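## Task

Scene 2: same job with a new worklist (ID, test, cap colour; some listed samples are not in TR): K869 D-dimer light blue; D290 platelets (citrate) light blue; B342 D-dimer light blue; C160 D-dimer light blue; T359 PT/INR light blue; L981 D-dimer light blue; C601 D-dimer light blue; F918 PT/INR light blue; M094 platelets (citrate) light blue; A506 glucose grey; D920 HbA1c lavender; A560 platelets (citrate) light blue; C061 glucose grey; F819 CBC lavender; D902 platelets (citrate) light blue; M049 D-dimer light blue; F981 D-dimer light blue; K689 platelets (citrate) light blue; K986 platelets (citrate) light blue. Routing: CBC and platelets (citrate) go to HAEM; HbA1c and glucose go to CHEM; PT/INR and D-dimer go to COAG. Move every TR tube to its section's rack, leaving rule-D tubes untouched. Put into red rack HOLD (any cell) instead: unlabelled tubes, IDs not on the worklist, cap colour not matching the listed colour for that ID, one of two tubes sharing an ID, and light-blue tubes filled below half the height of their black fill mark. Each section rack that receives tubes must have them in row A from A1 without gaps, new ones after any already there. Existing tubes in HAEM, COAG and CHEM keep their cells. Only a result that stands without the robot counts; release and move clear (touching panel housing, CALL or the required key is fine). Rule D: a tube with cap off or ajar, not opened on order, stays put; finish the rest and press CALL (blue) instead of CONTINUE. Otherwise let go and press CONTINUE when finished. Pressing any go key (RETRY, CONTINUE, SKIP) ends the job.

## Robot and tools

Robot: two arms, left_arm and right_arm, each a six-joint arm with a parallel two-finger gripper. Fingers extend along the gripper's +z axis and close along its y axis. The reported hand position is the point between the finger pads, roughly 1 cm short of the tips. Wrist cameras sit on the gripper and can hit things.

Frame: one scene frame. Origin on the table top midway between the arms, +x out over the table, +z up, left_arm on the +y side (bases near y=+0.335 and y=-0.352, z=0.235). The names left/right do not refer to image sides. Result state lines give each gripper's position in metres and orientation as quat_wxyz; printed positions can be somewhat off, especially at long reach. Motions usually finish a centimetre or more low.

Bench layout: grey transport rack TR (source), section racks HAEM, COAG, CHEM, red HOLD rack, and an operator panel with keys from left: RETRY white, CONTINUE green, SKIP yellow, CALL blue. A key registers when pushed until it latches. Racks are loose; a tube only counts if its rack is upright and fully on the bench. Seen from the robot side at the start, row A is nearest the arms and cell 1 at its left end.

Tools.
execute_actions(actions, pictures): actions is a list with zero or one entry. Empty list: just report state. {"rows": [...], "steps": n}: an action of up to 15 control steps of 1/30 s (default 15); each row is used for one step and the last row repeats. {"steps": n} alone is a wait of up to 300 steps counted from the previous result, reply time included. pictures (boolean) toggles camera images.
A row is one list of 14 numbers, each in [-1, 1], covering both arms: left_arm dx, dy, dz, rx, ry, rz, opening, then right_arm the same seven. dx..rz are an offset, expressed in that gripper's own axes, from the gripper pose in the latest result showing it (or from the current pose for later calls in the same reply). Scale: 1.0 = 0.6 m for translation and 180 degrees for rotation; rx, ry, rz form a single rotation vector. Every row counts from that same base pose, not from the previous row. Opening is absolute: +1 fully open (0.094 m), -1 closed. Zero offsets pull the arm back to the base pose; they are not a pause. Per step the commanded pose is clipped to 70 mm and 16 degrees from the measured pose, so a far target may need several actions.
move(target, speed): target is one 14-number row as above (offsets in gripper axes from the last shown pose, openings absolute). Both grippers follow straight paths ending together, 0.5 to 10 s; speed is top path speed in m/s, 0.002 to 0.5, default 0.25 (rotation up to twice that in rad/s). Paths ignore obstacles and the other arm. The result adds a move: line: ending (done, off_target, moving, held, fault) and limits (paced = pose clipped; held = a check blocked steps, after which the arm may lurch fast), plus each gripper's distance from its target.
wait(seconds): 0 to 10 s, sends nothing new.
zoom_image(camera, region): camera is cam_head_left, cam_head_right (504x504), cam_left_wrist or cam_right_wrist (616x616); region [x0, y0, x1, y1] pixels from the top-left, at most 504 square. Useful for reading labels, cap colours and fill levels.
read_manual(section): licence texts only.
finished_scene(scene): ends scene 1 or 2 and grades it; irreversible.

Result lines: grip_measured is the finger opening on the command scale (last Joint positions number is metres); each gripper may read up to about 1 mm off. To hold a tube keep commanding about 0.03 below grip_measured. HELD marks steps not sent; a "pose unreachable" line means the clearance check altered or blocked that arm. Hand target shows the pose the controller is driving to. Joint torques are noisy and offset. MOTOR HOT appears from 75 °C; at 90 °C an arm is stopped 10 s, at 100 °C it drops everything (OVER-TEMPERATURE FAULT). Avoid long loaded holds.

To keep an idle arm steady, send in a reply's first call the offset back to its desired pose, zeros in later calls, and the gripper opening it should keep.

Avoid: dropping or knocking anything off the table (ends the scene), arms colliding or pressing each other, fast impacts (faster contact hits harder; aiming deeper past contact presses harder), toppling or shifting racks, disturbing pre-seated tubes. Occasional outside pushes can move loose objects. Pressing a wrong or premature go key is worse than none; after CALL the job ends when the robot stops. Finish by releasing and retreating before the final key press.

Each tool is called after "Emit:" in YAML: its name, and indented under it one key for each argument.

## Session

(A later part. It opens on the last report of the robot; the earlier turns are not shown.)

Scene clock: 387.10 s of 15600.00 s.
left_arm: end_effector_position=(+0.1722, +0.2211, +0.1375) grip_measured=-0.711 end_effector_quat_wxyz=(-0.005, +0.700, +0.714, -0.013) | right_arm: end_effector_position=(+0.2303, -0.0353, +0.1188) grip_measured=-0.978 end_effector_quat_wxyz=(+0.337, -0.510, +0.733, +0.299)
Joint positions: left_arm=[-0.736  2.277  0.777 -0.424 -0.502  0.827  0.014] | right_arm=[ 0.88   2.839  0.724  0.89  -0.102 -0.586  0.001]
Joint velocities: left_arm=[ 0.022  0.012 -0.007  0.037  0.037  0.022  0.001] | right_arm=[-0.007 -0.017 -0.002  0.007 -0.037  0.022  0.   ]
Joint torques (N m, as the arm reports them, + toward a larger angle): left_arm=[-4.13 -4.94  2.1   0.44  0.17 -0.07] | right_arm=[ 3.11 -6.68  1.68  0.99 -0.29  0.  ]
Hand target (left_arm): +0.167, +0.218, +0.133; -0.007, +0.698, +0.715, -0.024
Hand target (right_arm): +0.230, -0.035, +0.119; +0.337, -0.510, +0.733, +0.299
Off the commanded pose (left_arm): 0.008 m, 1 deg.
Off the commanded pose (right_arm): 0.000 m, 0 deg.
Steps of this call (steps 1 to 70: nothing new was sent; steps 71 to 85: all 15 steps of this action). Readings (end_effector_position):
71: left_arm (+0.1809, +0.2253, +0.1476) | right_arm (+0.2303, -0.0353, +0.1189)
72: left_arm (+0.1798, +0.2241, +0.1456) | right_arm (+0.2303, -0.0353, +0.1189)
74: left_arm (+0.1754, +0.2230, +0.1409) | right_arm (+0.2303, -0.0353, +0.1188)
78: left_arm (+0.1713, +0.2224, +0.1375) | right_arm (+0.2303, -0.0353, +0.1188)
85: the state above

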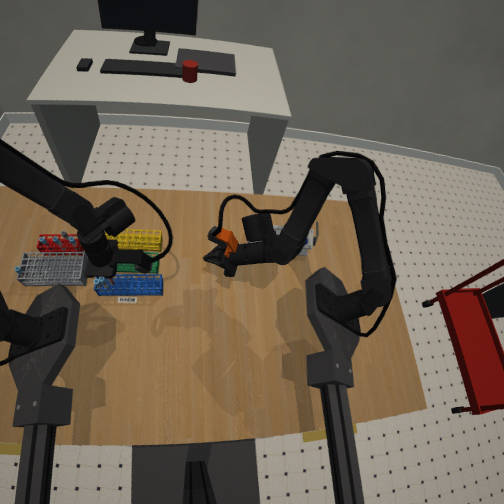

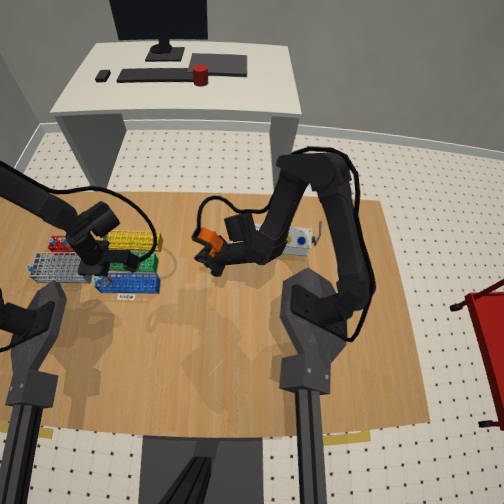

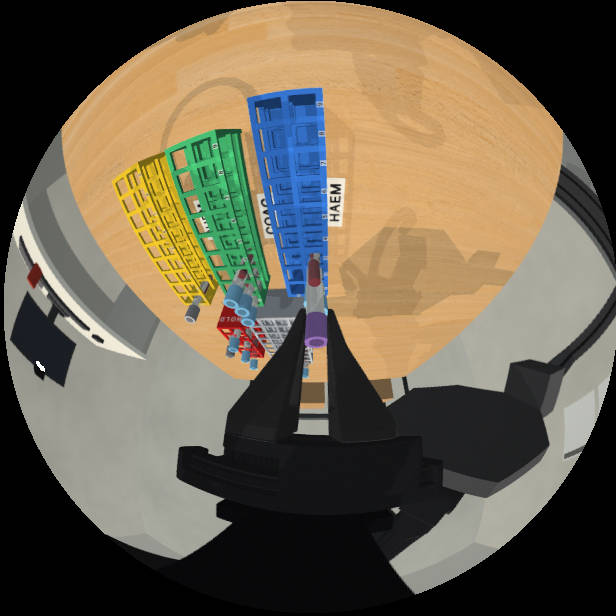

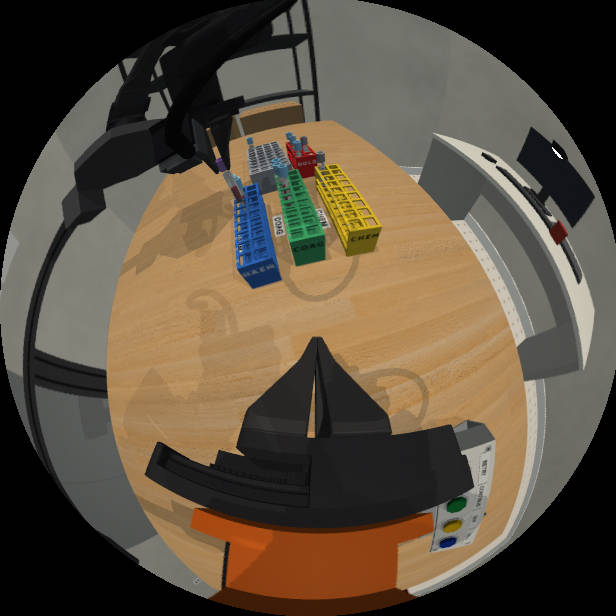

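Emit:
execute_actions:
  actions:
    - {"rows":[[-0.003,-0.005,0.03,0.003,0,0,-0.73,0,0,0,0,0,0,-1]]}
  pictures: false

Emit:
execute_actions:
  actions:
    - {"rows":[[0.003,-0.008,0.036,0.003,0,0.002,-0.73,0,0,0,0,0,0,-1]]}

Emit:
zoom_image:
  camera: "cam_left_wrist"
  region: [240,200,400,360]

Scene clock: 391.83 s of 15600.00 s.
left_arm: end_effector_position=(+0.1723, +0.2188, +0.1251) grip_measured=-0.711 end_effector_quat_wxyz=(-0.007, +0.699, +0.715, -0.015) | right_arm: end_effector_position=(+0.2304, -0.0354, +0.1188) grip_measured=-0.978 end_effector_quat_wxyz=(+0.337, -0.510, +0.733, +0.299)
Joint positions: left_arm=[-0.714  2.323  0.777 -0.372 -0.506  0.844  0.014] | right_arm=[ 0.88   2.839  0.724  0.89  -0.102 -0.586  0.001]
Joint velocities: left_arm=[-0.012 -0.007 -0.012  0.007 -0.007 -0.081  0.001] | right_arm=[-0.007 -0.002  0.002  0.022 -0.007  0.037  0.   ]
Joint torques (N m, as the arm reports them, + toward a larger angle): left_arm=[-3.85 -5.02  1.59  0.52 -0.02  0.06] | right_arm=[ 3.14 -6.66  1.66  0.98 -0.3  -0.02]
Hand target (left_arm): +0.168, +0.219, +0.120; -0.009, +0.700, +0.714, -0.017
Hand target (right_arm): +0.230, -0.035, +0.119; +0.337, -0.510, +0.733, +0.299
Off the commanded pose (left_arm): 0.006 m, 0 deg.
Off the commanded pose (right_arm): 0.000 m, 0 deg.
Steps of this call (steps 1 to 90: nothing new was sent; then 1.23 s passed at rest; steps 91 to 105: all 15 steps of this action). Readings (end_effector_position):
91: left_arm (+0.1725, +0.2204, +0.1363) | right_arm (+0.2303, -0.0353, +0.1188)
92: left_arm (+0.1729, +0.2195, +0.1340) | right_arm (+0.2304, -0.0354, +0.1188)
94: left_arm (+0.1717, +0.2193, +0.1287) | right_arm (+0.2304, -0.0354, +0.1188)
98: left_arm (+0.1710, +0.2192, +0.1251) | right_arm (+0.2304, -0.0354, +0.1188)
105: the state above

Scene clock: 392.33 s of 15600.00 s.
left_arm: end_effector_position=(+0.1721, +0.2192, +0.1090) grip_measured=-0.711 end_effector_quat_wxyz=(-0.006, +0.698, +0.716, -0.017) | right_arm: end_effector_position=(+0.2305, -0.0354, +0.1187) grip_measured=-0.978 end_effector_quat_wxyz=(+0.337, -0.510, +0.733, +0.298)
Joint positions: left_arm=[-0.677  2.368  0.762 -0.29  -0.515  0.883  0.014] | right_arm=[ 0.88   2.839  0.724  0.89  -0.101 -0.586  0.001]
Joint velocities: left_arm=[0.007 0.007 0.007 0.037 0.066 0.066 0.002] | right_arm=[-0.002 -0.002 -0.007 -0.022 -0.022 -0.081  0.001]
Joint torques (N m, as the arm reports them, + toward a larger angle): left_arm=[-4.1  -5.01  1.18  0.42 -0.01  0.04] | right_arm=[ 3.17 -6.63  1.67  0.99 -0.29 -0.04]
Hand target (left_arm): +0.166, +0.221, +0.104; -0.011, +0.701, +0.713, -0.018
Hand target (right_arm): +0.230, -0.035, +0.119; +0.337, -0.510, +0.733, +0.299
Off the commanded pose (left_arm): 0.008 m, 1 deg.
Off the commanded pose (right_arm): 0.000 m, 0 deg.
Steps of this call (steps 1 to 15: all 15 steps of this action). Readings (end_effector_position):
1: left_arm (+0.1724, +0.2187, +0.1236) | right_arm (+0.2304, -0.0354, +0.1188)
2: left_arm (+0.1724, +0.2187, +0.1206) | right_arm (+0.2304, -0.0354, +0.1188)
4: left_arm (+0.1708, +0.2199, +0.1141) | right_arm (+0.2304, -0.0354, +0.1188)
8: left_arm (+0.1692, +0.2213, +0.1090) | right_arm (+0.2305, -0.0354, +0.1187)
15: the state above

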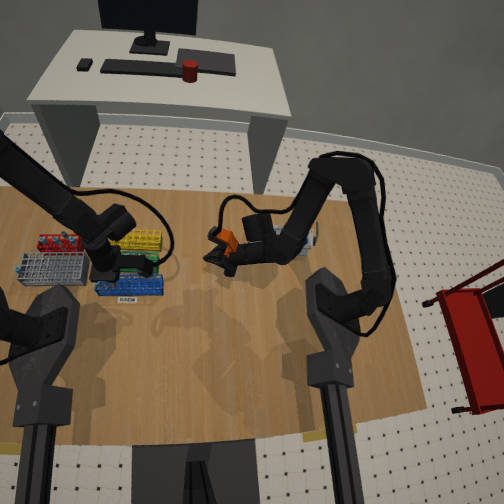

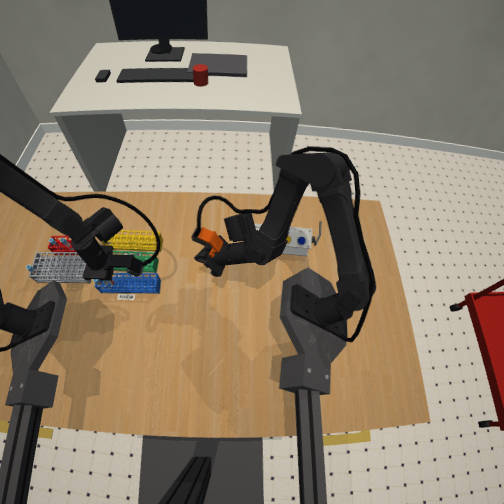

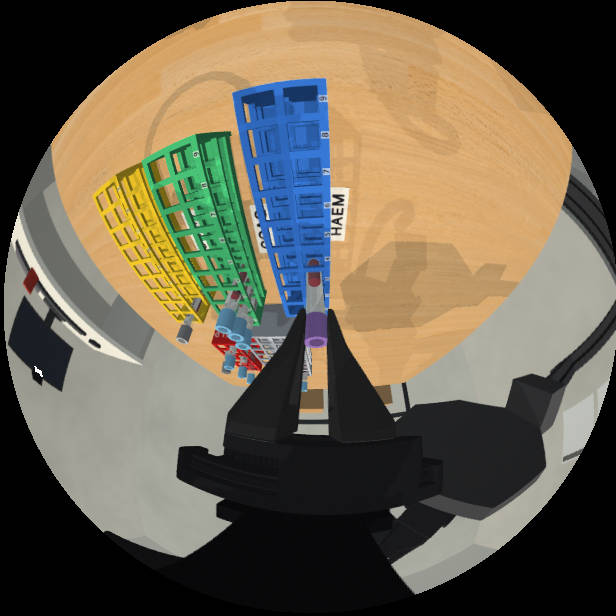

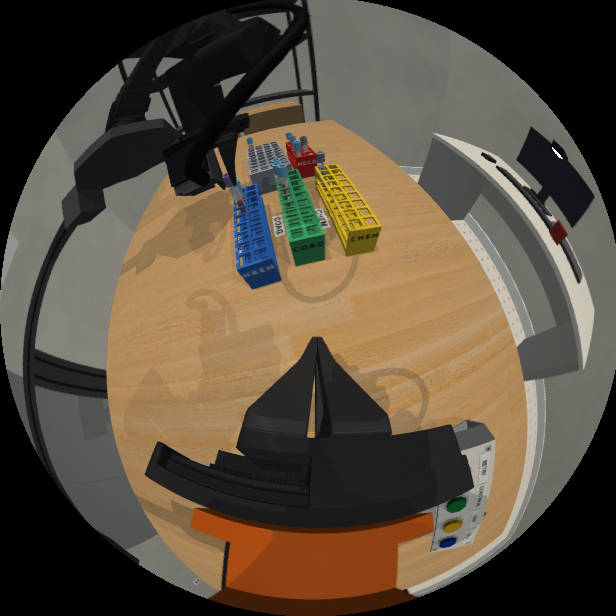

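Region (240, 200, 400, 360) of cam_left_wrist's 616x616 image, scaled by 3.150, with more detail than that image has.

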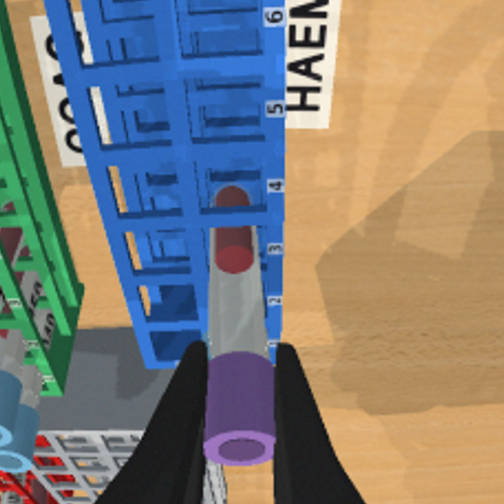

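Emit:
execute_actions:
  actions:
    - {"rows":[[0.003,-0.007,0.042,0.003,0,0.003,-0.73,0,0,0,0,0,0,-1]]}
  pictures: false

Emit:
execute_actions:
  actions:
    - {"rows":[[0,0,0,0,0,0,-0.44,0,0,0,0,0,0,-1]],"steps":8}
  pictures: false

Emit:
execute_actions:
  actions:
    - {"rows":[[0,0.003,-0.09,0,0,0,-0.44,0,0,0,0,0,0,-1]]}
  pictures: false

Emit:
move:
  target: [0.485,0.048,-0.014,-0.011,-0.01,-0.08,-0.42,0,0,0,0,0,0,-1]
  speed: 0.4

Emit:
zoom_image:
  camera: "cam_left_wrist"
  region: [240,200,400,360]

Scene clock: 401.63 s of 15600.00 s.
left_arm: end_effector_position=(+0.1730, +0.2190, +0.0888) grip_measured=-0.711 end_effector_quat_wxyz=(-0.005, +0.697, +0.717, -0.019) | right_arm: end_effector_position=(+0.2305, -0.0355, +0.1187) grip_measured=-0.978 end_effector_quat_wxyz=(+0.337, -0.510, +0.733, +0.298)
Joint positions: left_arm=[-0.627  2.432  0.756 -0.191 -0.526  0.936  0.014] | right_arm=[ 0.88   2.839  0.724  0.89  -0.101 -0.586  0.001]
Joint velocities: left_arm=[-0.002 -0.002 -0.012  0.051 -0.022  0.007  0.   ] | right_arm=[-0.002 -0.017  0.002 -0.066 -0.051  0.022 -0.   ]
Joint torques (N m, as the arm reports them, + toward a larger angle): left_arm=[-4.27 -5.27  0.64  0.43 -0.06  0.08] | right_arm=[ 3.15 -6.67  1.59  1.   -0.32  0.01]
Hand target (left_arm): +0.167, +0.221, +0.084; -0.010, +0.701, +0.713, -0.020
Hand target (right_arm): +0.230, -0.035, +0.119; +0.337, -0.510, +0.733, +0.299
Off the commanded pose (left_arm): 0.008 m, 1 deg.
Off the commanded pose (right_arm): 0.000 m, 0 deg.
Steps of this call (steps 1 to 90: nothing new was sent; then 5.80 s passed at rest; steps 91 to 105: all 15 steps of this action). Readings (end_effector_position):
91: left_arm (+0.1727, +0.2187, +0.1071) | right_arm (+0.2305, -0.0354, +0.1187)
92: left_arm (+0.1732, +0.2185, +0.1034) | right_arm (+0.2305, -0.0354, +0.1187)
94: left_arm (+0.1715, +0.2197, +0.0952) | right_arm (+0.2305, -0.0355, +0.1187)
98: left_arm (+0.1699, +0.2212, +0.0890) | right_arm (+0.2305, -0.0355, +0.1187)
105: the state above

Scene clock: 401.90 s of 15600.00 s.
left_arm: end_effector_position=(+0.1730, +0.2190, +0.0888) grip_measured=-0.442 end_effector_quat_wxyz=(-0.005, +0.697, +0.717, -0.019) | right_arm: end_effector_position=(+0.2305, -0.0355, +0.1186) grip_measured=-0.978 end_effector_quat_wxyz=(+0.337, -0.510, +0.734, +0.298)
Joint positions: left_arm=[-0.627  2.432  0.756 -0.191 -0.526  0.936  0.026] | right_arm=[ 0.88   2.839  0.724  0.89  -0.1   -0.586  0.001]
Joint velocities: left_arm=[ 0.002 -0.007  0.002  0.022 -0.11  -0.007  0.   ] | right_arm=[ 0.002 -0.007  0.007 -0.022  0.037 -0.007 -0.   ]
Joint torques (N m, as the arm reports them, + toward a larger angle): left_arm=[-4.52 -6.31  1.95  0.23 -0.03 -0.01] | right_arm=[ 2.98 -6.67  1.64  0.96 -0.27  0.  ]
Hand target (left_arm): +0.173, +0.219, +0.089; -0.005, +0.697, +0.717, -0.019
Hand target (right_arm): +0.230, -0.035, +0.119; +0.337, -0.510, +0.733, +0.298
Off the commanded pose (left_arm): 0.000 m, 0 deg.
Off the commanded pose (right_arm): 0.000 m, 0 deg.
Steps of this call (steps 1 to 8: all 8 steps of this action). Readings (end_effector_position):
1: left_arm (+0.1730, +0.2190, +0.0888) | right_arm (+0.2305, -0.0355, +0.1187)
2: left_arm (+0.1730, +0.2190, +0.0888) | right_arm (+0.2305, -0.0355, +0.1186)
4: left_arm (+0.1730, +0.2190, +0.0888) | right_arm (+0.2305, -0.0355, +0.1186)
8: the state above

Scene clock: 402.40 s of 15600.00 s.
left_arm: end_effector_position=(+0.1787, +0.2236, +0.1378) grip_measured=-0.442 end_effector_quat_wxyz=(-0.003, +0.696, +0.718, -0.011) | right_arm: end_effector_position=(+0.2306, -0.0356, +0.1186) grip_measured=-0.978 end_effector_quat_wxyz=(+0.337, -0.510, +0.734, +0.298)
Joint positions: left_arm=[-0.719  2.271  0.786 -0.425 -0.513  0.837  0.026] | right_arm=[ 0.88   2.839  0.724  0.89  -0.1   -0.586  0.001]
Joint velocities: left_arm=[ 0.002 -0.002 -0.007 -0.125 -0.037 -0.081 -0.002] | right_arm=[ 0.022 -0.002 -0.007 -0.051 -0.007 -0.037  0.001]
Joint torques (N m, as the arm reports them, + toward a larger angle): left_arm=[-5.24 -6.25  4.28  0.08  0.16 -0.01] | right_arm=[ 3.16 -6.53  1.64  0.97 -0.3  -0.02]
Hand target (left_arm): +0.177, +0.220, +0.143; -0.004, +0.697, +0.717, -0.019
Hand target (right_arm): +0.231, -0.036, +0.119; +0.337, -0.510, +0.734, +0.298
Off the commanded pose (left_arm): 0.006 m, 1 deg.
Off the commanded pose (right_arm): 0.000 m, 0 deg.
Steps of this call (steps 1 to 15: all 15 steps of this action). Readings (end_effector_position):
1: left_arm (+0.1732, +0.2199, +0.0930) | right_arm (+0.2306, -0.0356, +0.1186)
2: left_arm (+0.1731, +0.2218, +0.1014) | right_arm (+0.2306, -0.0356, +0.1186)
4: left_arm (+0.1799, +0.2202, +0.1205) | right_arm (+0.2306, -0.0356, +0.1186)
8: left_arm (+0.1882, +0.2163, +0.1377) | right_arm (+0.2306, -0.0356, +0.1186)
15: the state above

Scene clock: 404.27 s of 15600.00 s.
left_arm: end_effector_position=(+0.2008, +0.5216, +0.1411) grip_measured=-0.422 end_effector_quat_wxyz=(-0.002, +0.599, +0.800, -0.000) | right_arm: end_effector_position=(+0.2307, -0.0356, +0.1185) grip_measured=-0.978 end_effector_quat_wxyz=(+0.337, -0.510, +0.734, +0.298)
Joint positions: left_arm=[ 0.312  1.478  0.719 -0.468 -0.528  1.801  0.027] | right_arm=[ 0.88   2.839  0.724  0.89  -0.099 -0.586  0.001]
Joint velocities: left_arm=[-0.007  0.017 -0.012 -0.007 -0.007  0.037  0.001] | right_arm=[-0.032 -0.007  0.012  0.007  0.051  0.007  0.   ]
Joint torques (N m, as the arm reports them, + toward a larger angle): left_arm=[-2.18 -6.    3.94  0.03  0.12  0.03] | right_arm=[ 3.09 -6.69  1.68  0.99 -0.29 -0.01]
Hand target (left_arm): +0.202, +0.522, +0.144; +0.007, +0.601, +0.799, -0.007
Hand target (right_arm): +0.231, -0.036, +0.119; +0.337, -0.510, +0.734, +0.298
Off the commanded pose (left_arm): 0.007 m, 2 deg.
Off the commanded pose (right_arm): 0.000 m, 0 deg.
move: done

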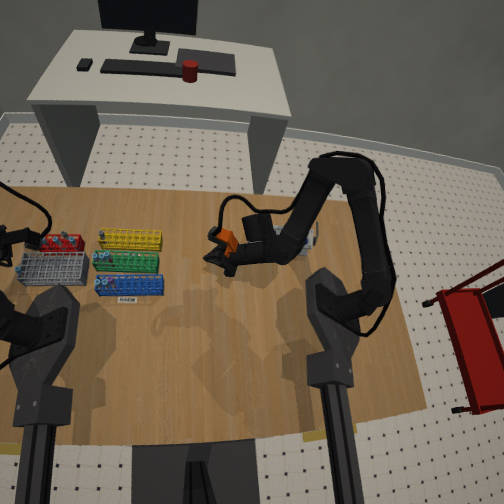

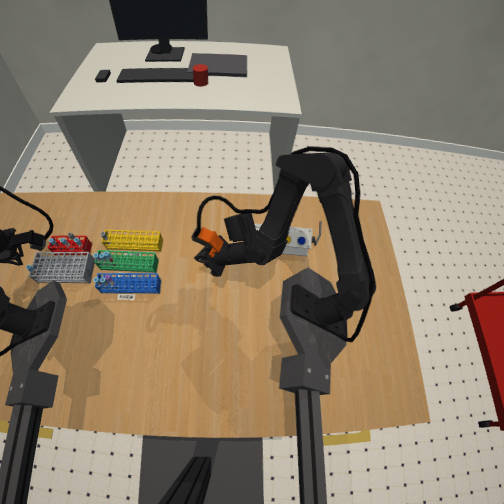

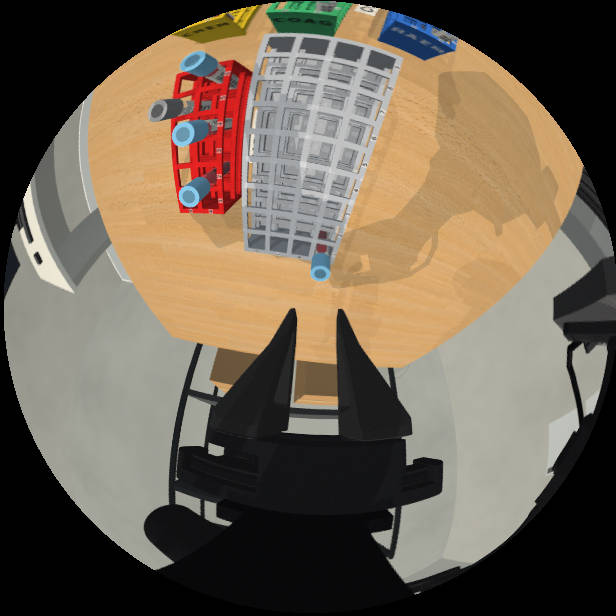

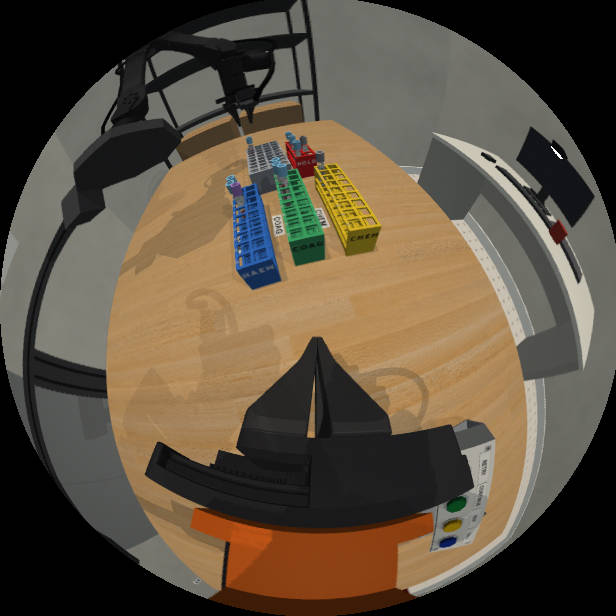

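Region (240, 200, 400, 360) of cam_left_wrist's 616x616 image, scaled by 3.150, with more detail than that image has.

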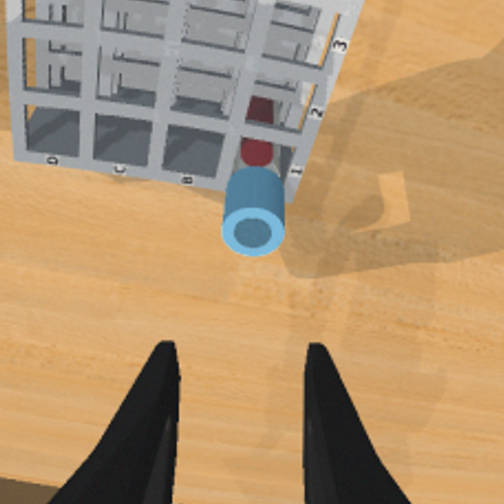

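Emit:
execute_actions:
  actions:
    - {"rows":[[-0.013,-0.007,0.054,0.001,-0.004,0.003,-0.4,0,0,0,0,0,0,-1]]}
  pictures: false

Emit:
execute_actions:
  actions:
    - {"rows":[[-0.010,-0.005,0.056,0.001,-0.004,0.003,-0.4,0,0,0,0,0,0,-1]]}
  pictures: false

Emit:
execute_actions:
  actions:
    - {"rows":[[0,0,0,0,0,0,-0.73,0,0,0,0,0,0,-1]],"steps":10}
  pictures: false

Emit:
move:
  target: [0,0.005,-0.19,-0.004,-0.006,0,-0.73,0,0,0,0,0,0,-1]
  speed: 0.15

Emit:
move:
  target: [-0.49,-0.09,-0.005,0,0,-0.55,-0.73,0,0,0,0,0,0,-1]
  speed: 0.5

Emit:
zoom_image:
  camera: "cam_right_wrist"
  region: [200,100,300,200]

Scene clock: 415.00 s of 15600.00 s.
left_arm: end_effector_position=(+0.1992, +0.5189, +0.1134) grip_measured=-0.402 end_effector_quat_wxyz=(-0.006, +0.600, +0.800, +0.003) | right_arm: end_effector_position=(+0.2307, -0.0357, +0.1185) grip_measured=-0.978 end_effector_quat_wxyz=(+0.337, -0.510, +0.734, +0.297)
Joint positions: left_arm=[ 0.357  1.562  0.674 -0.313 -0.523  1.852  0.028] | right_arm=[ 0.88   2.839  0.724  0.89  -0.099 -0.586  0.001]
Joint velocities: left_arm=[ 0.002  0.007  0.002  0.007 -0.037 -0.007  0.001] | right_arm=[ 0.002  0.007 -0.007  0.007 -0.037 -0.037 -0.001]
Joint torques (N m, as the arm reports them, + toward a larger angle): left_arm=[-2.41 -4.69  1.89  0.36  0.13  0.01] | right_arm=[ 3.08 -6.62  1.64  0.96 -0.3   0.  ]
Hand target (left_arm): +0.198, +0.513, +0.109; +0.002, +0.603, +0.797, -0.006
Hand target (right_arm): +0.231, -0.036, +0.119; +0.337, -0.510, +0.734, +0.298
Off the commanded pose (left_arm): 0.008 m, 1 deg.
Off the commanded pose (right_arm): 0.000 m, 0 deg.
Steps of this call (steps 1 to 90: nothing new was sent; then 7.23 s passed at rest; steps 91 to 105: all 15 steps of this action). Readings (end_effector_position):
91: left_arm (+0.2012, +0.5216, +0.1385) | right_arm (+0.2307, -0.0356, +0.1185)
92: left_arm (+0.2012, +0.5222, +0.1337) | right_arm (+0.2307, -0.0357, +0.1185)
94: left_arm (+0.1967, +0.5202, +0.1230) | right_arm (+0.2307, -0.0357, +0.1185)
98: left_arm (+0.1926, +0.5153, +0.1137) | right_arm (+0.2307, -0.0357, +0.1185)
105: the state above

Scene clock: 415.50 s of 15600.00 s.
left_arm: end_effector_position=(+0.1994, +0.5197, +0.0845) grip_measured=-0.402 end_effector_quat_wxyz=(-0.010, +0.599, +0.801, +0.006) | right_arm: end_effector_position=(+0.2308, -0.0357, +0.1184) grip_measured=-0.978 end_effector_quat_wxyz=(+0.337, -0.509, +0.734, +0.297)
Joint positions: left_arm=[ 0.409  1.668  0.656 -0.156 -0.513  1.908  0.028] | right_arm=[ 0.88   2.839  0.724  0.89  -0.098 -0.586  0.001]
Joint velocities: left_arm=[-0.002  0.002 -0.012  0.022 -0.037  0.051 -0.001] | right_arm=[-0.002  0.002 -0.002  0.022 -0.037 -0.022  0.   ]
Joint torques (N m, as the arm reports them, + toward a larger angle): left_arm=[-2.64 -4.97  1.02  0.37  0.14  0.05] | right_arm=[ 3.18 -6.65  1.66  0.97 -0.28  0.02]
Hand target (left_arm): +0.197, +0.512, +0.080; -0.002, +0.604, +0.797, -0.003
Hand target (right_arm): +0.231, -0.036, +0.118; +0.337, -0.510, +0.734, +0.297
Off the commanded pose (left_arm): 0.009 m, 2 deg.
Off the commanded pose (right_arm): 0.000 m, 0 deg.
Steps of this call (steps 1 to 15: all 15 steps of this action). Readings (end_effector_position):
1: left_arm (+0.2000, +0.5194, +0.1108) | right_arm (+0.2308, -0.0357, +0.1185)
2: left_arm (+0.2005, +0.5207, +0.1055) | right_arm (+0.2308, -0.0357, +0.1185)
4: left_arm (+0.1968, +0.5200, +0.0940) | right_arm (+0.2308, -0.0357, +0.1185)
8: left_arm (+0.1931, +0.5161, +0.0846) | right_arm (+0.2308, -0.0357, +0.1184)
15: the state above

Scene clock: 415.83 s of 15600.00 s.
left_arm: end_effector_position=(+0.1993, +0.5199, +0.0845) grip_measured=-0.709 end_effector_quat_wxyz=(-0.010, +0.599, +0.801, +0.007) | right_arm: end_effector_position=(+0.2309, -0.0358, +0.1184) grip_measured=-0.978 end_effector_quat_wxyz=(+0.337, -0.509, +0.734, +0.297)
Joint positions: left_arm=[ 0.409  1.668  0.656 -0.156 -0.514  1.908  0.014] | right_arm=[ 0.88   2.839  0.724  0.89  -0.098 -0.586  0.001]
Joint velocities: left_arm=[-0.017 -0.007 -0.002 -0.022 -0.051  0.11   0.   ] | right_arm=[ 0.007  0.002  0.007  0.037  0.037  0.022 -0.   ]
Joint torques (N m, as the arm reports them, + toward a larger angle): left_arm=[-2.85 -6.01  1.94  0.29 -0.07  0.  ] | right_arm=[ 3.14 -6.7   1.66  0.98 -0.29 -0.01]
Hand target (left_arm): +0.199, +0.520, +0.084; -0.010, +0.599, +0.801, +0.006
Hand target (right_arm): +0.231, -0.036, +0.118; +0.337, -0.509, +0.734, +0.297
Off the commanded pose (left_arm): 0.000 m, 0 deg.
Off the commanded pose (right_arm): 0.000 m, 0 deg.
Steps of this call (steps 1 to 10: all 10 steps of this action). Readings (end_effector_position):
1: left_arm (+0.1994, +0.5198, +0.0845) | right_arm (+0.2308, -0.0357, +0.1184)
2: left_arm (+0.1994, +0.5198, +0.0845) | right_arm (+0.2308, -0.0357, +0.1184)
4: left_arm (+0.1993, +0.5199, +0.0845) | right_arm (+0.2308, -0.0357, +0.1184)
8: left_arm (+0.1993, +0.5199, +0.0845) | right_arm (+0.2309, -0.0358, +0.1184)
10: the state above

Scene clock: 417.53 s of 15600.00 s.
left_arm: end_effector_position=(+0.1993, +0.5175, +0.1899) grip_measured=-0.709 end_effector_quat_wxyz=(-0.005, +0.597, +0.802, -0.001) | right_arm: end_effector_position=(+0.2309, -0.0358, +0.1184) grip_measured=-0.978 end_effector_quat_wxyz=(+0.337, -0.509, +0.734, +0.297)
Joint positions: left_arm=[ 0.188  1.367  0.795 -0.732 -0.571  1.655  0.014] | right_arm=[ 0.88   2.839  0.724  0.89  -0.097 -0.586  0.001]
Joint velocities: left_arm=[ 0.007  0.002 -0.002 -0.022  0.095 -0.037 -0.002] | right_arm=[ 0.002 -0.012 -0.007  0.007 -0.095 -0.007 -0.001]
Joint torques (N m, as the arm reports them, + toward a larger angle): left_arm=[-3.98 -5.81  5.5   0.   -0.05 -0.04] | right_arm=[ 3.15 -6.63  1.75  0.95 -0.28  0.  ]
Hand target (left_arm): +0.204, +0.519, +0.199; +0.003, +0.599, +0.801, +0.006
Hand target (right_arm): +0.231, -0.036, +0.118; +0.337, -0.509, +0.734, +0.297
Off the commanded pose (left_arm): 0.009 m, 1 deg.
Off the commanded pose (right_arm): 0.000 m, 0 deg.
move: done

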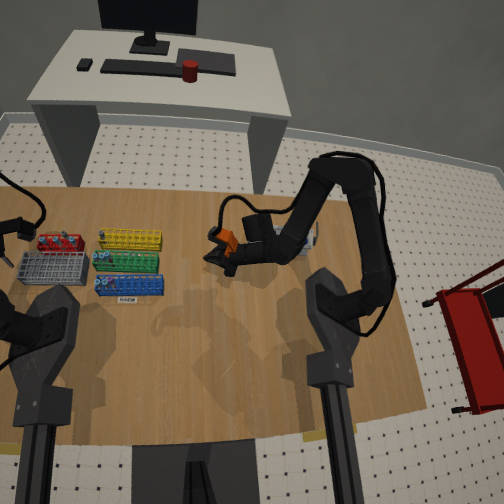

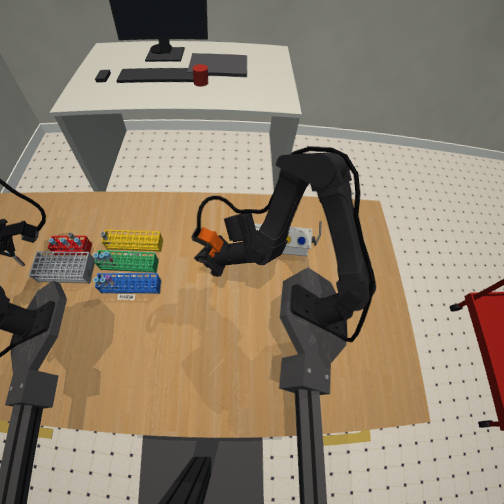

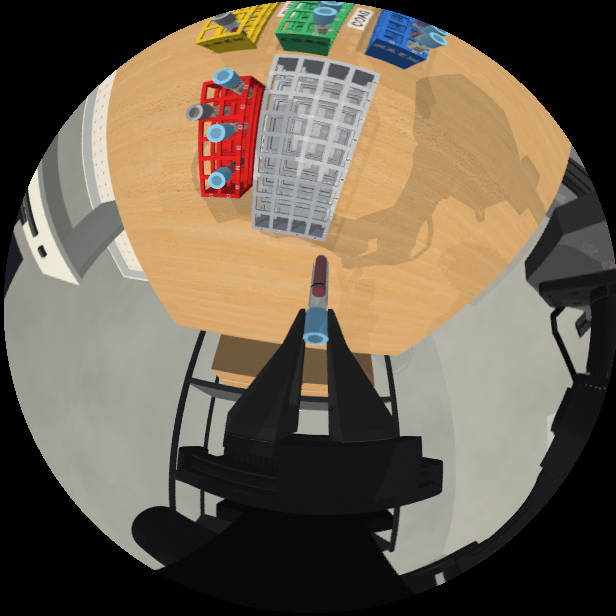

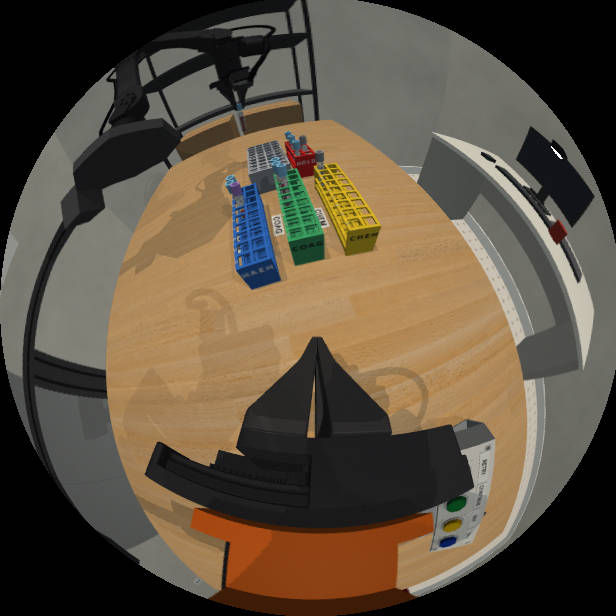

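Scene clock: 420.07 s of 15600.00 s.
left_arm: end_effector_position=(+0.2263, +0.2197, +0.1912) grip_measured=-0.709 end_effector_quat_wxyz=(-0.003, -0.228, +0.974, -0.007) | right_arm: end_effector_position=(+0.2310, -0.0359, +0.1183) grip_measured=-0.978 end_effector_quat_wxyz=(+0.337, -0.509, +0.734, +0.296)
Joint positions: left_arm=[-0.734  2.207  1.019 -0.713 -0.516 -1.171  0.014] | right_arm=[ 0.88   2.839  0.724  0.89  -0.097 -0.586  0.001]
Joint velocities: left_arm=[-0.007 -0.012  0.017 -0.007 -0.007 -0.007 -0.001] | right_arm=[ 0.017  0.007 -0.007  0.037  0.037  0.022 -0.001]
Joint torques (N m, as the arm reports them, + toward a larger angle): left_arm=[-5.88 -5.11  5.6   0.05 -0.07 -0.06] | right_arm=[ 3.27 -6.64  1.56  0.95 -0.29 -0.01]
Hand target (left_arm): +0.226, +0.215, +0.193; -0.002, -0.221, +0.975, -0.003
Hand target (right_arm): +0.231, -0.036, +0.118; +0.337, -0.509, +0.734, +0.297
Off the commanded pose (left_arm): 0.005 m, 1 deg.
Off the commanded pose (right_arm): 0.000 m, 0 deg.
move: done

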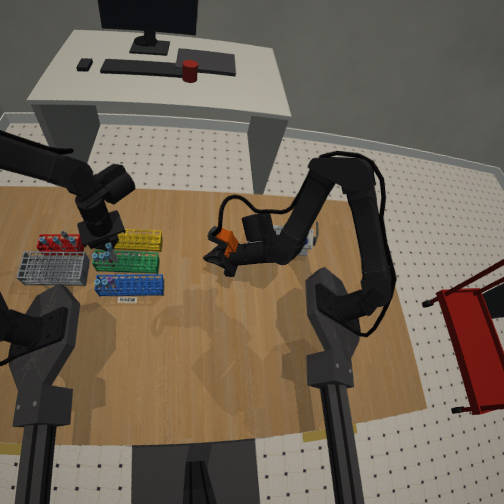

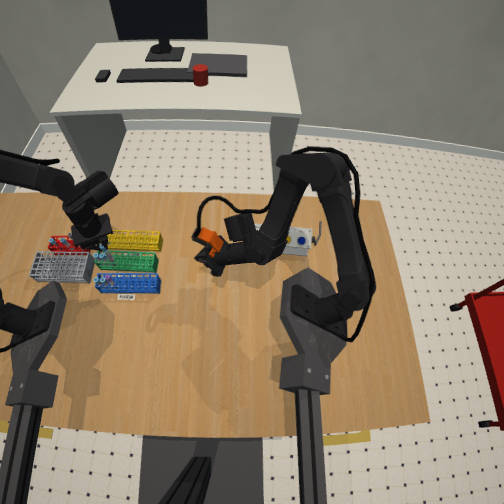

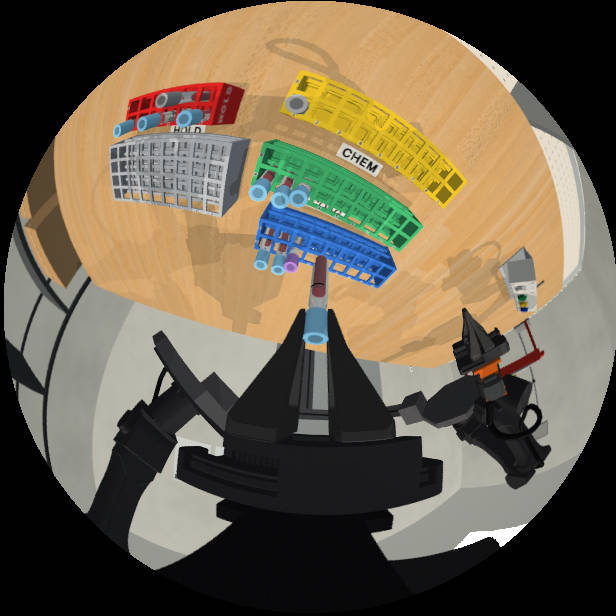

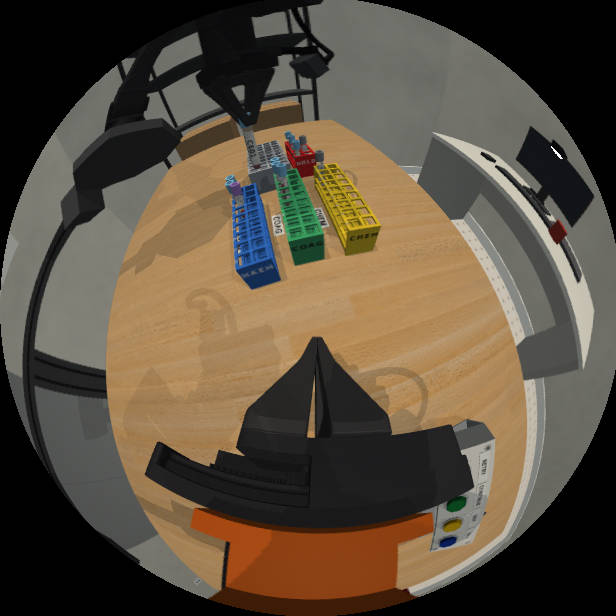

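Region (200, 100, 300, 200) of cam_right_wrist's 616x616 image, scaled by 5.040, with more detail than that image has.

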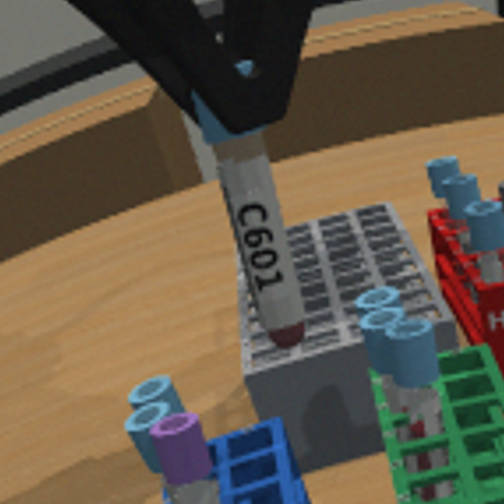

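Emit:
move:
  target: [-0.048,-0.024,0.04,0,0,0.646,-0.73,-0.087,0,-0.164,0,0.25,0,-1]
  speed: 0.5

Emit:
execute_actions:
  actions:
    - {"rows":[[0,-0.004,0.05,-0.006,0,0.003,-0.73,0,0,0,0,0,0,-1]]}

Emit:
zoom_image:
  camera: "cam_left_wrist"
  region: [240,200,400,360]

Scene clock: 429.93 s of 15600.00 s.
left_arm: end_effector_position=(+0.2511, +0.2234, +0.1681) grip_measured=-0.709 end_effector_quat_wxyz=(-0.004, +0.709, +0.705, -0.005) | right_arm: end_effector_position=(+0.2197, -0.0919, +0.2114) grip_measured=-0.978 end_effector_quat_wxyz=(+0.019, -0.579, +0.811, +0.079)
Joint positions: left_arm=[-0.646  2.289  1.087 -0.669 -0.547  0.951  0.014] | right_arm=[ 1.139  2.544  1.301 -0.745  0.228 -0.233  0.001]
Joint velocities: left_arm=[-0.007 -0.002 -0.002  0.007 -0.037  0.007  0.   ] | right_arm=[-0.012  0.002  0.002 -0.007 -0.066 -0.037 -0.001]
Joint torques (N m, as the arm reports them, + toward a larger angle): left_arm=[-4.68 -6.08  4.83  0.41 -0.03  0.05] | right_arm=[ 4.17 -7.01  6.67  0.15  0.03  0.02]
Hand target (left_arm): +0.258, +0.219, +0.167; +0.004, +0.707, +0.707, -0.006
Hand target (right_arm): +0.223, -0.084, +0.219; +0.030, -0.581, +0.810, +0.076
Off the commanded pose (left_arm): 0.009 m, 1 deg.
Off the commanded pose (right_arm): 0.012 m, 1 deg.
After step 90, 4.10 s passed at rest.
move: off_target (right_arm)

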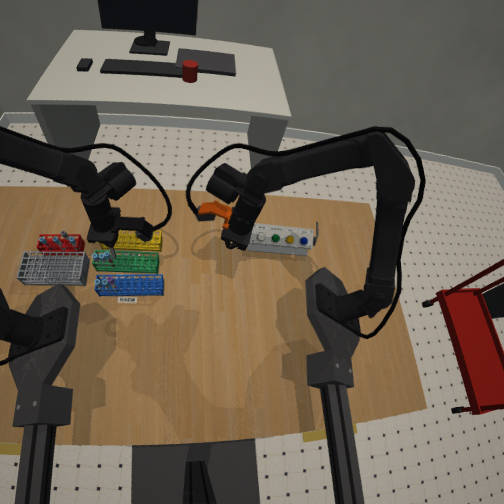

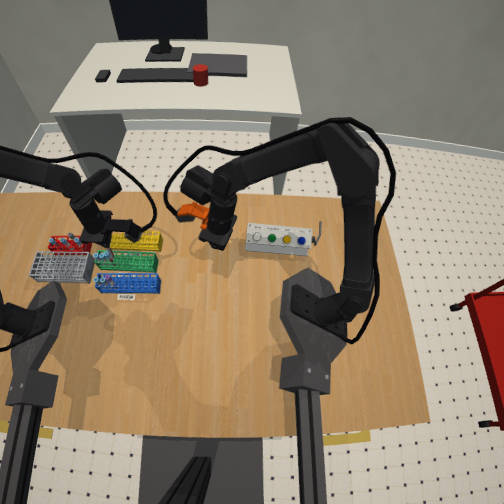

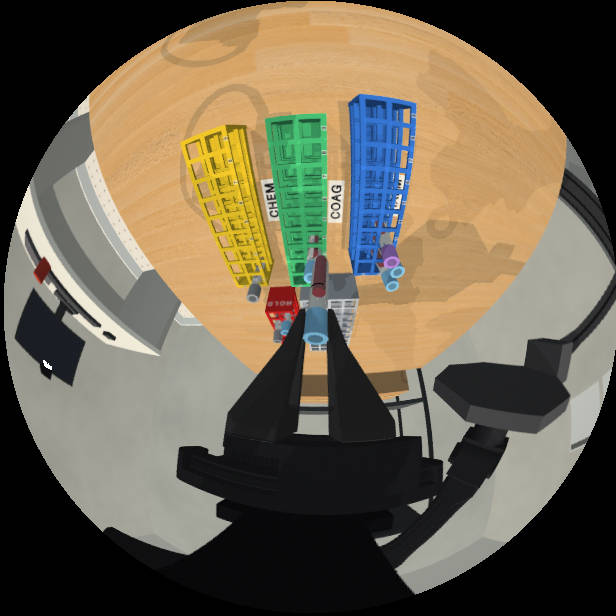

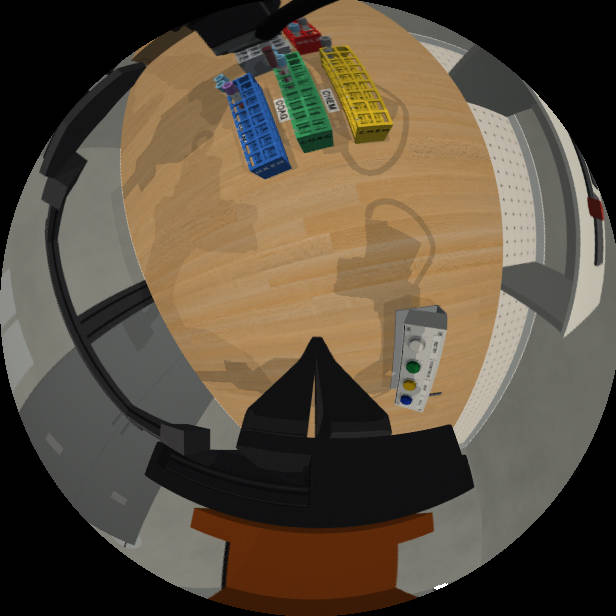

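Scene clock: 430.43 s of 15600.00 s.
left_arm: end_effector_position=(+0.2494, +0.2254, +0.1421) grip_measured=-0.709 end_effector_quat_wxyz=(+0.000, +0.710, +0.705, -0.000) | right_arm: end_effector_position=(+0.2197, -0.0920, +0.2114) grip_measured=-0.978 end_effector_quat_wxyz=(+0.019, -0.579, +0.811, +0.079)
Joint positions: left_arm=[-0.604  2.327  1.029 -0.535 -0.567  1.007  0.014] | right_arm=[ 1.139  2.544  1.301 -0.745  0.228 -0.233  0.001]
Joint velocities: left_arm=[ 0.002  0.002 -0.007  0.051 -0.007  0.066 -0.001] | right_arm=[-0.007 -0.012 -0.007 -0.037  0.051 -0.037 -0.001]
Joint torques (N m, as the arm reports them, + toward a larger angle): left_arm=[-5.12 -6.4   2.8   0.42 -0.06  0.06] | right_arm=[ 3.04 -7.32  4.38  0.2  -0.04 -0.01]
Hand target (left_arm): +0.248, +0.224, +0.138; +0.002, +0.712, +0.702, +0.001
Hand target (right_arm): +0.220, -0.092, +0.211; +0.019, -0.579, +0.811, +0.079
Off the commanded pose (left_arm): 0.005 m, 1 deg.
Off the commanded pose (right_arm): 0.000 m, 0 deg.
Steps of this call (steps 1 to 15: all 15 steps of this action). Readings (end_effector_position):
1: left_arm (+0.2517, +0.2231, +0.1658) | right_arm (+0.2197, -0.0920, +0.2114)
2: left_arm (+0.2522, +0.2230, +0.1624) | right_arm (+0.2197, -0.0920, +0.2114)
4: left_arm (+0.2492, +0.2255, +0.1532) | right_arm (+0.2197, -0.0920, +0.2114)
8: left_arm (+0.2442, +0.2285, +0.1423) | right_arm (+0.2197, -0.0920, +0.2114)
15: the state above

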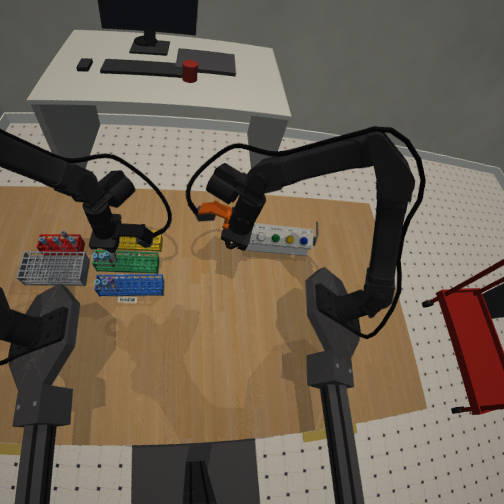

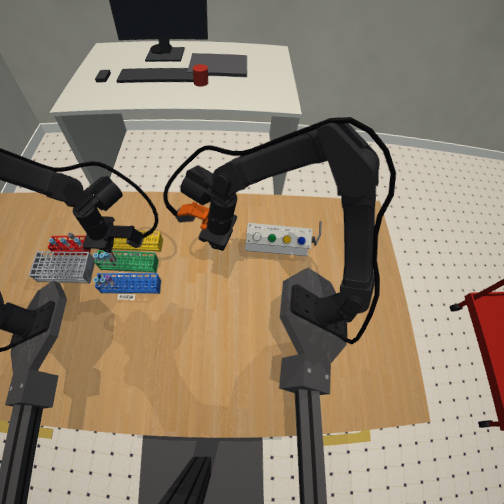

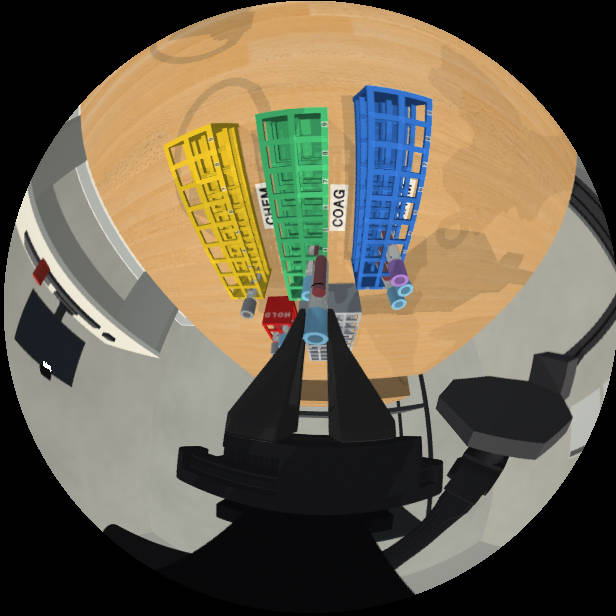

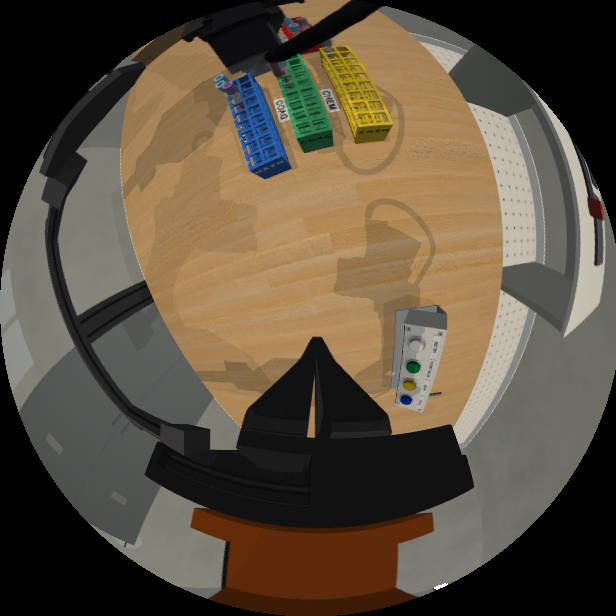

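Region (240, 200, 400, 360) of cam_left_wrist's 616x616 image, scaled by 3.150, with more detail than that image has.

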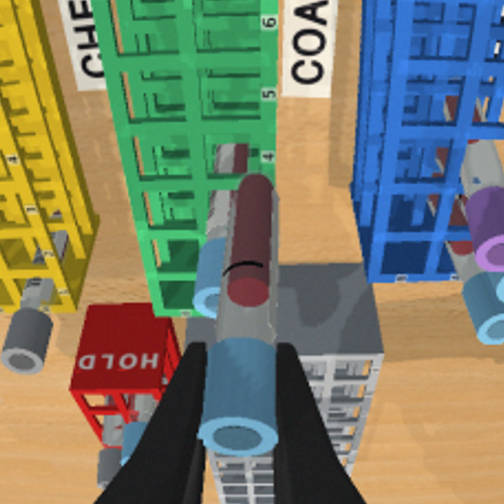

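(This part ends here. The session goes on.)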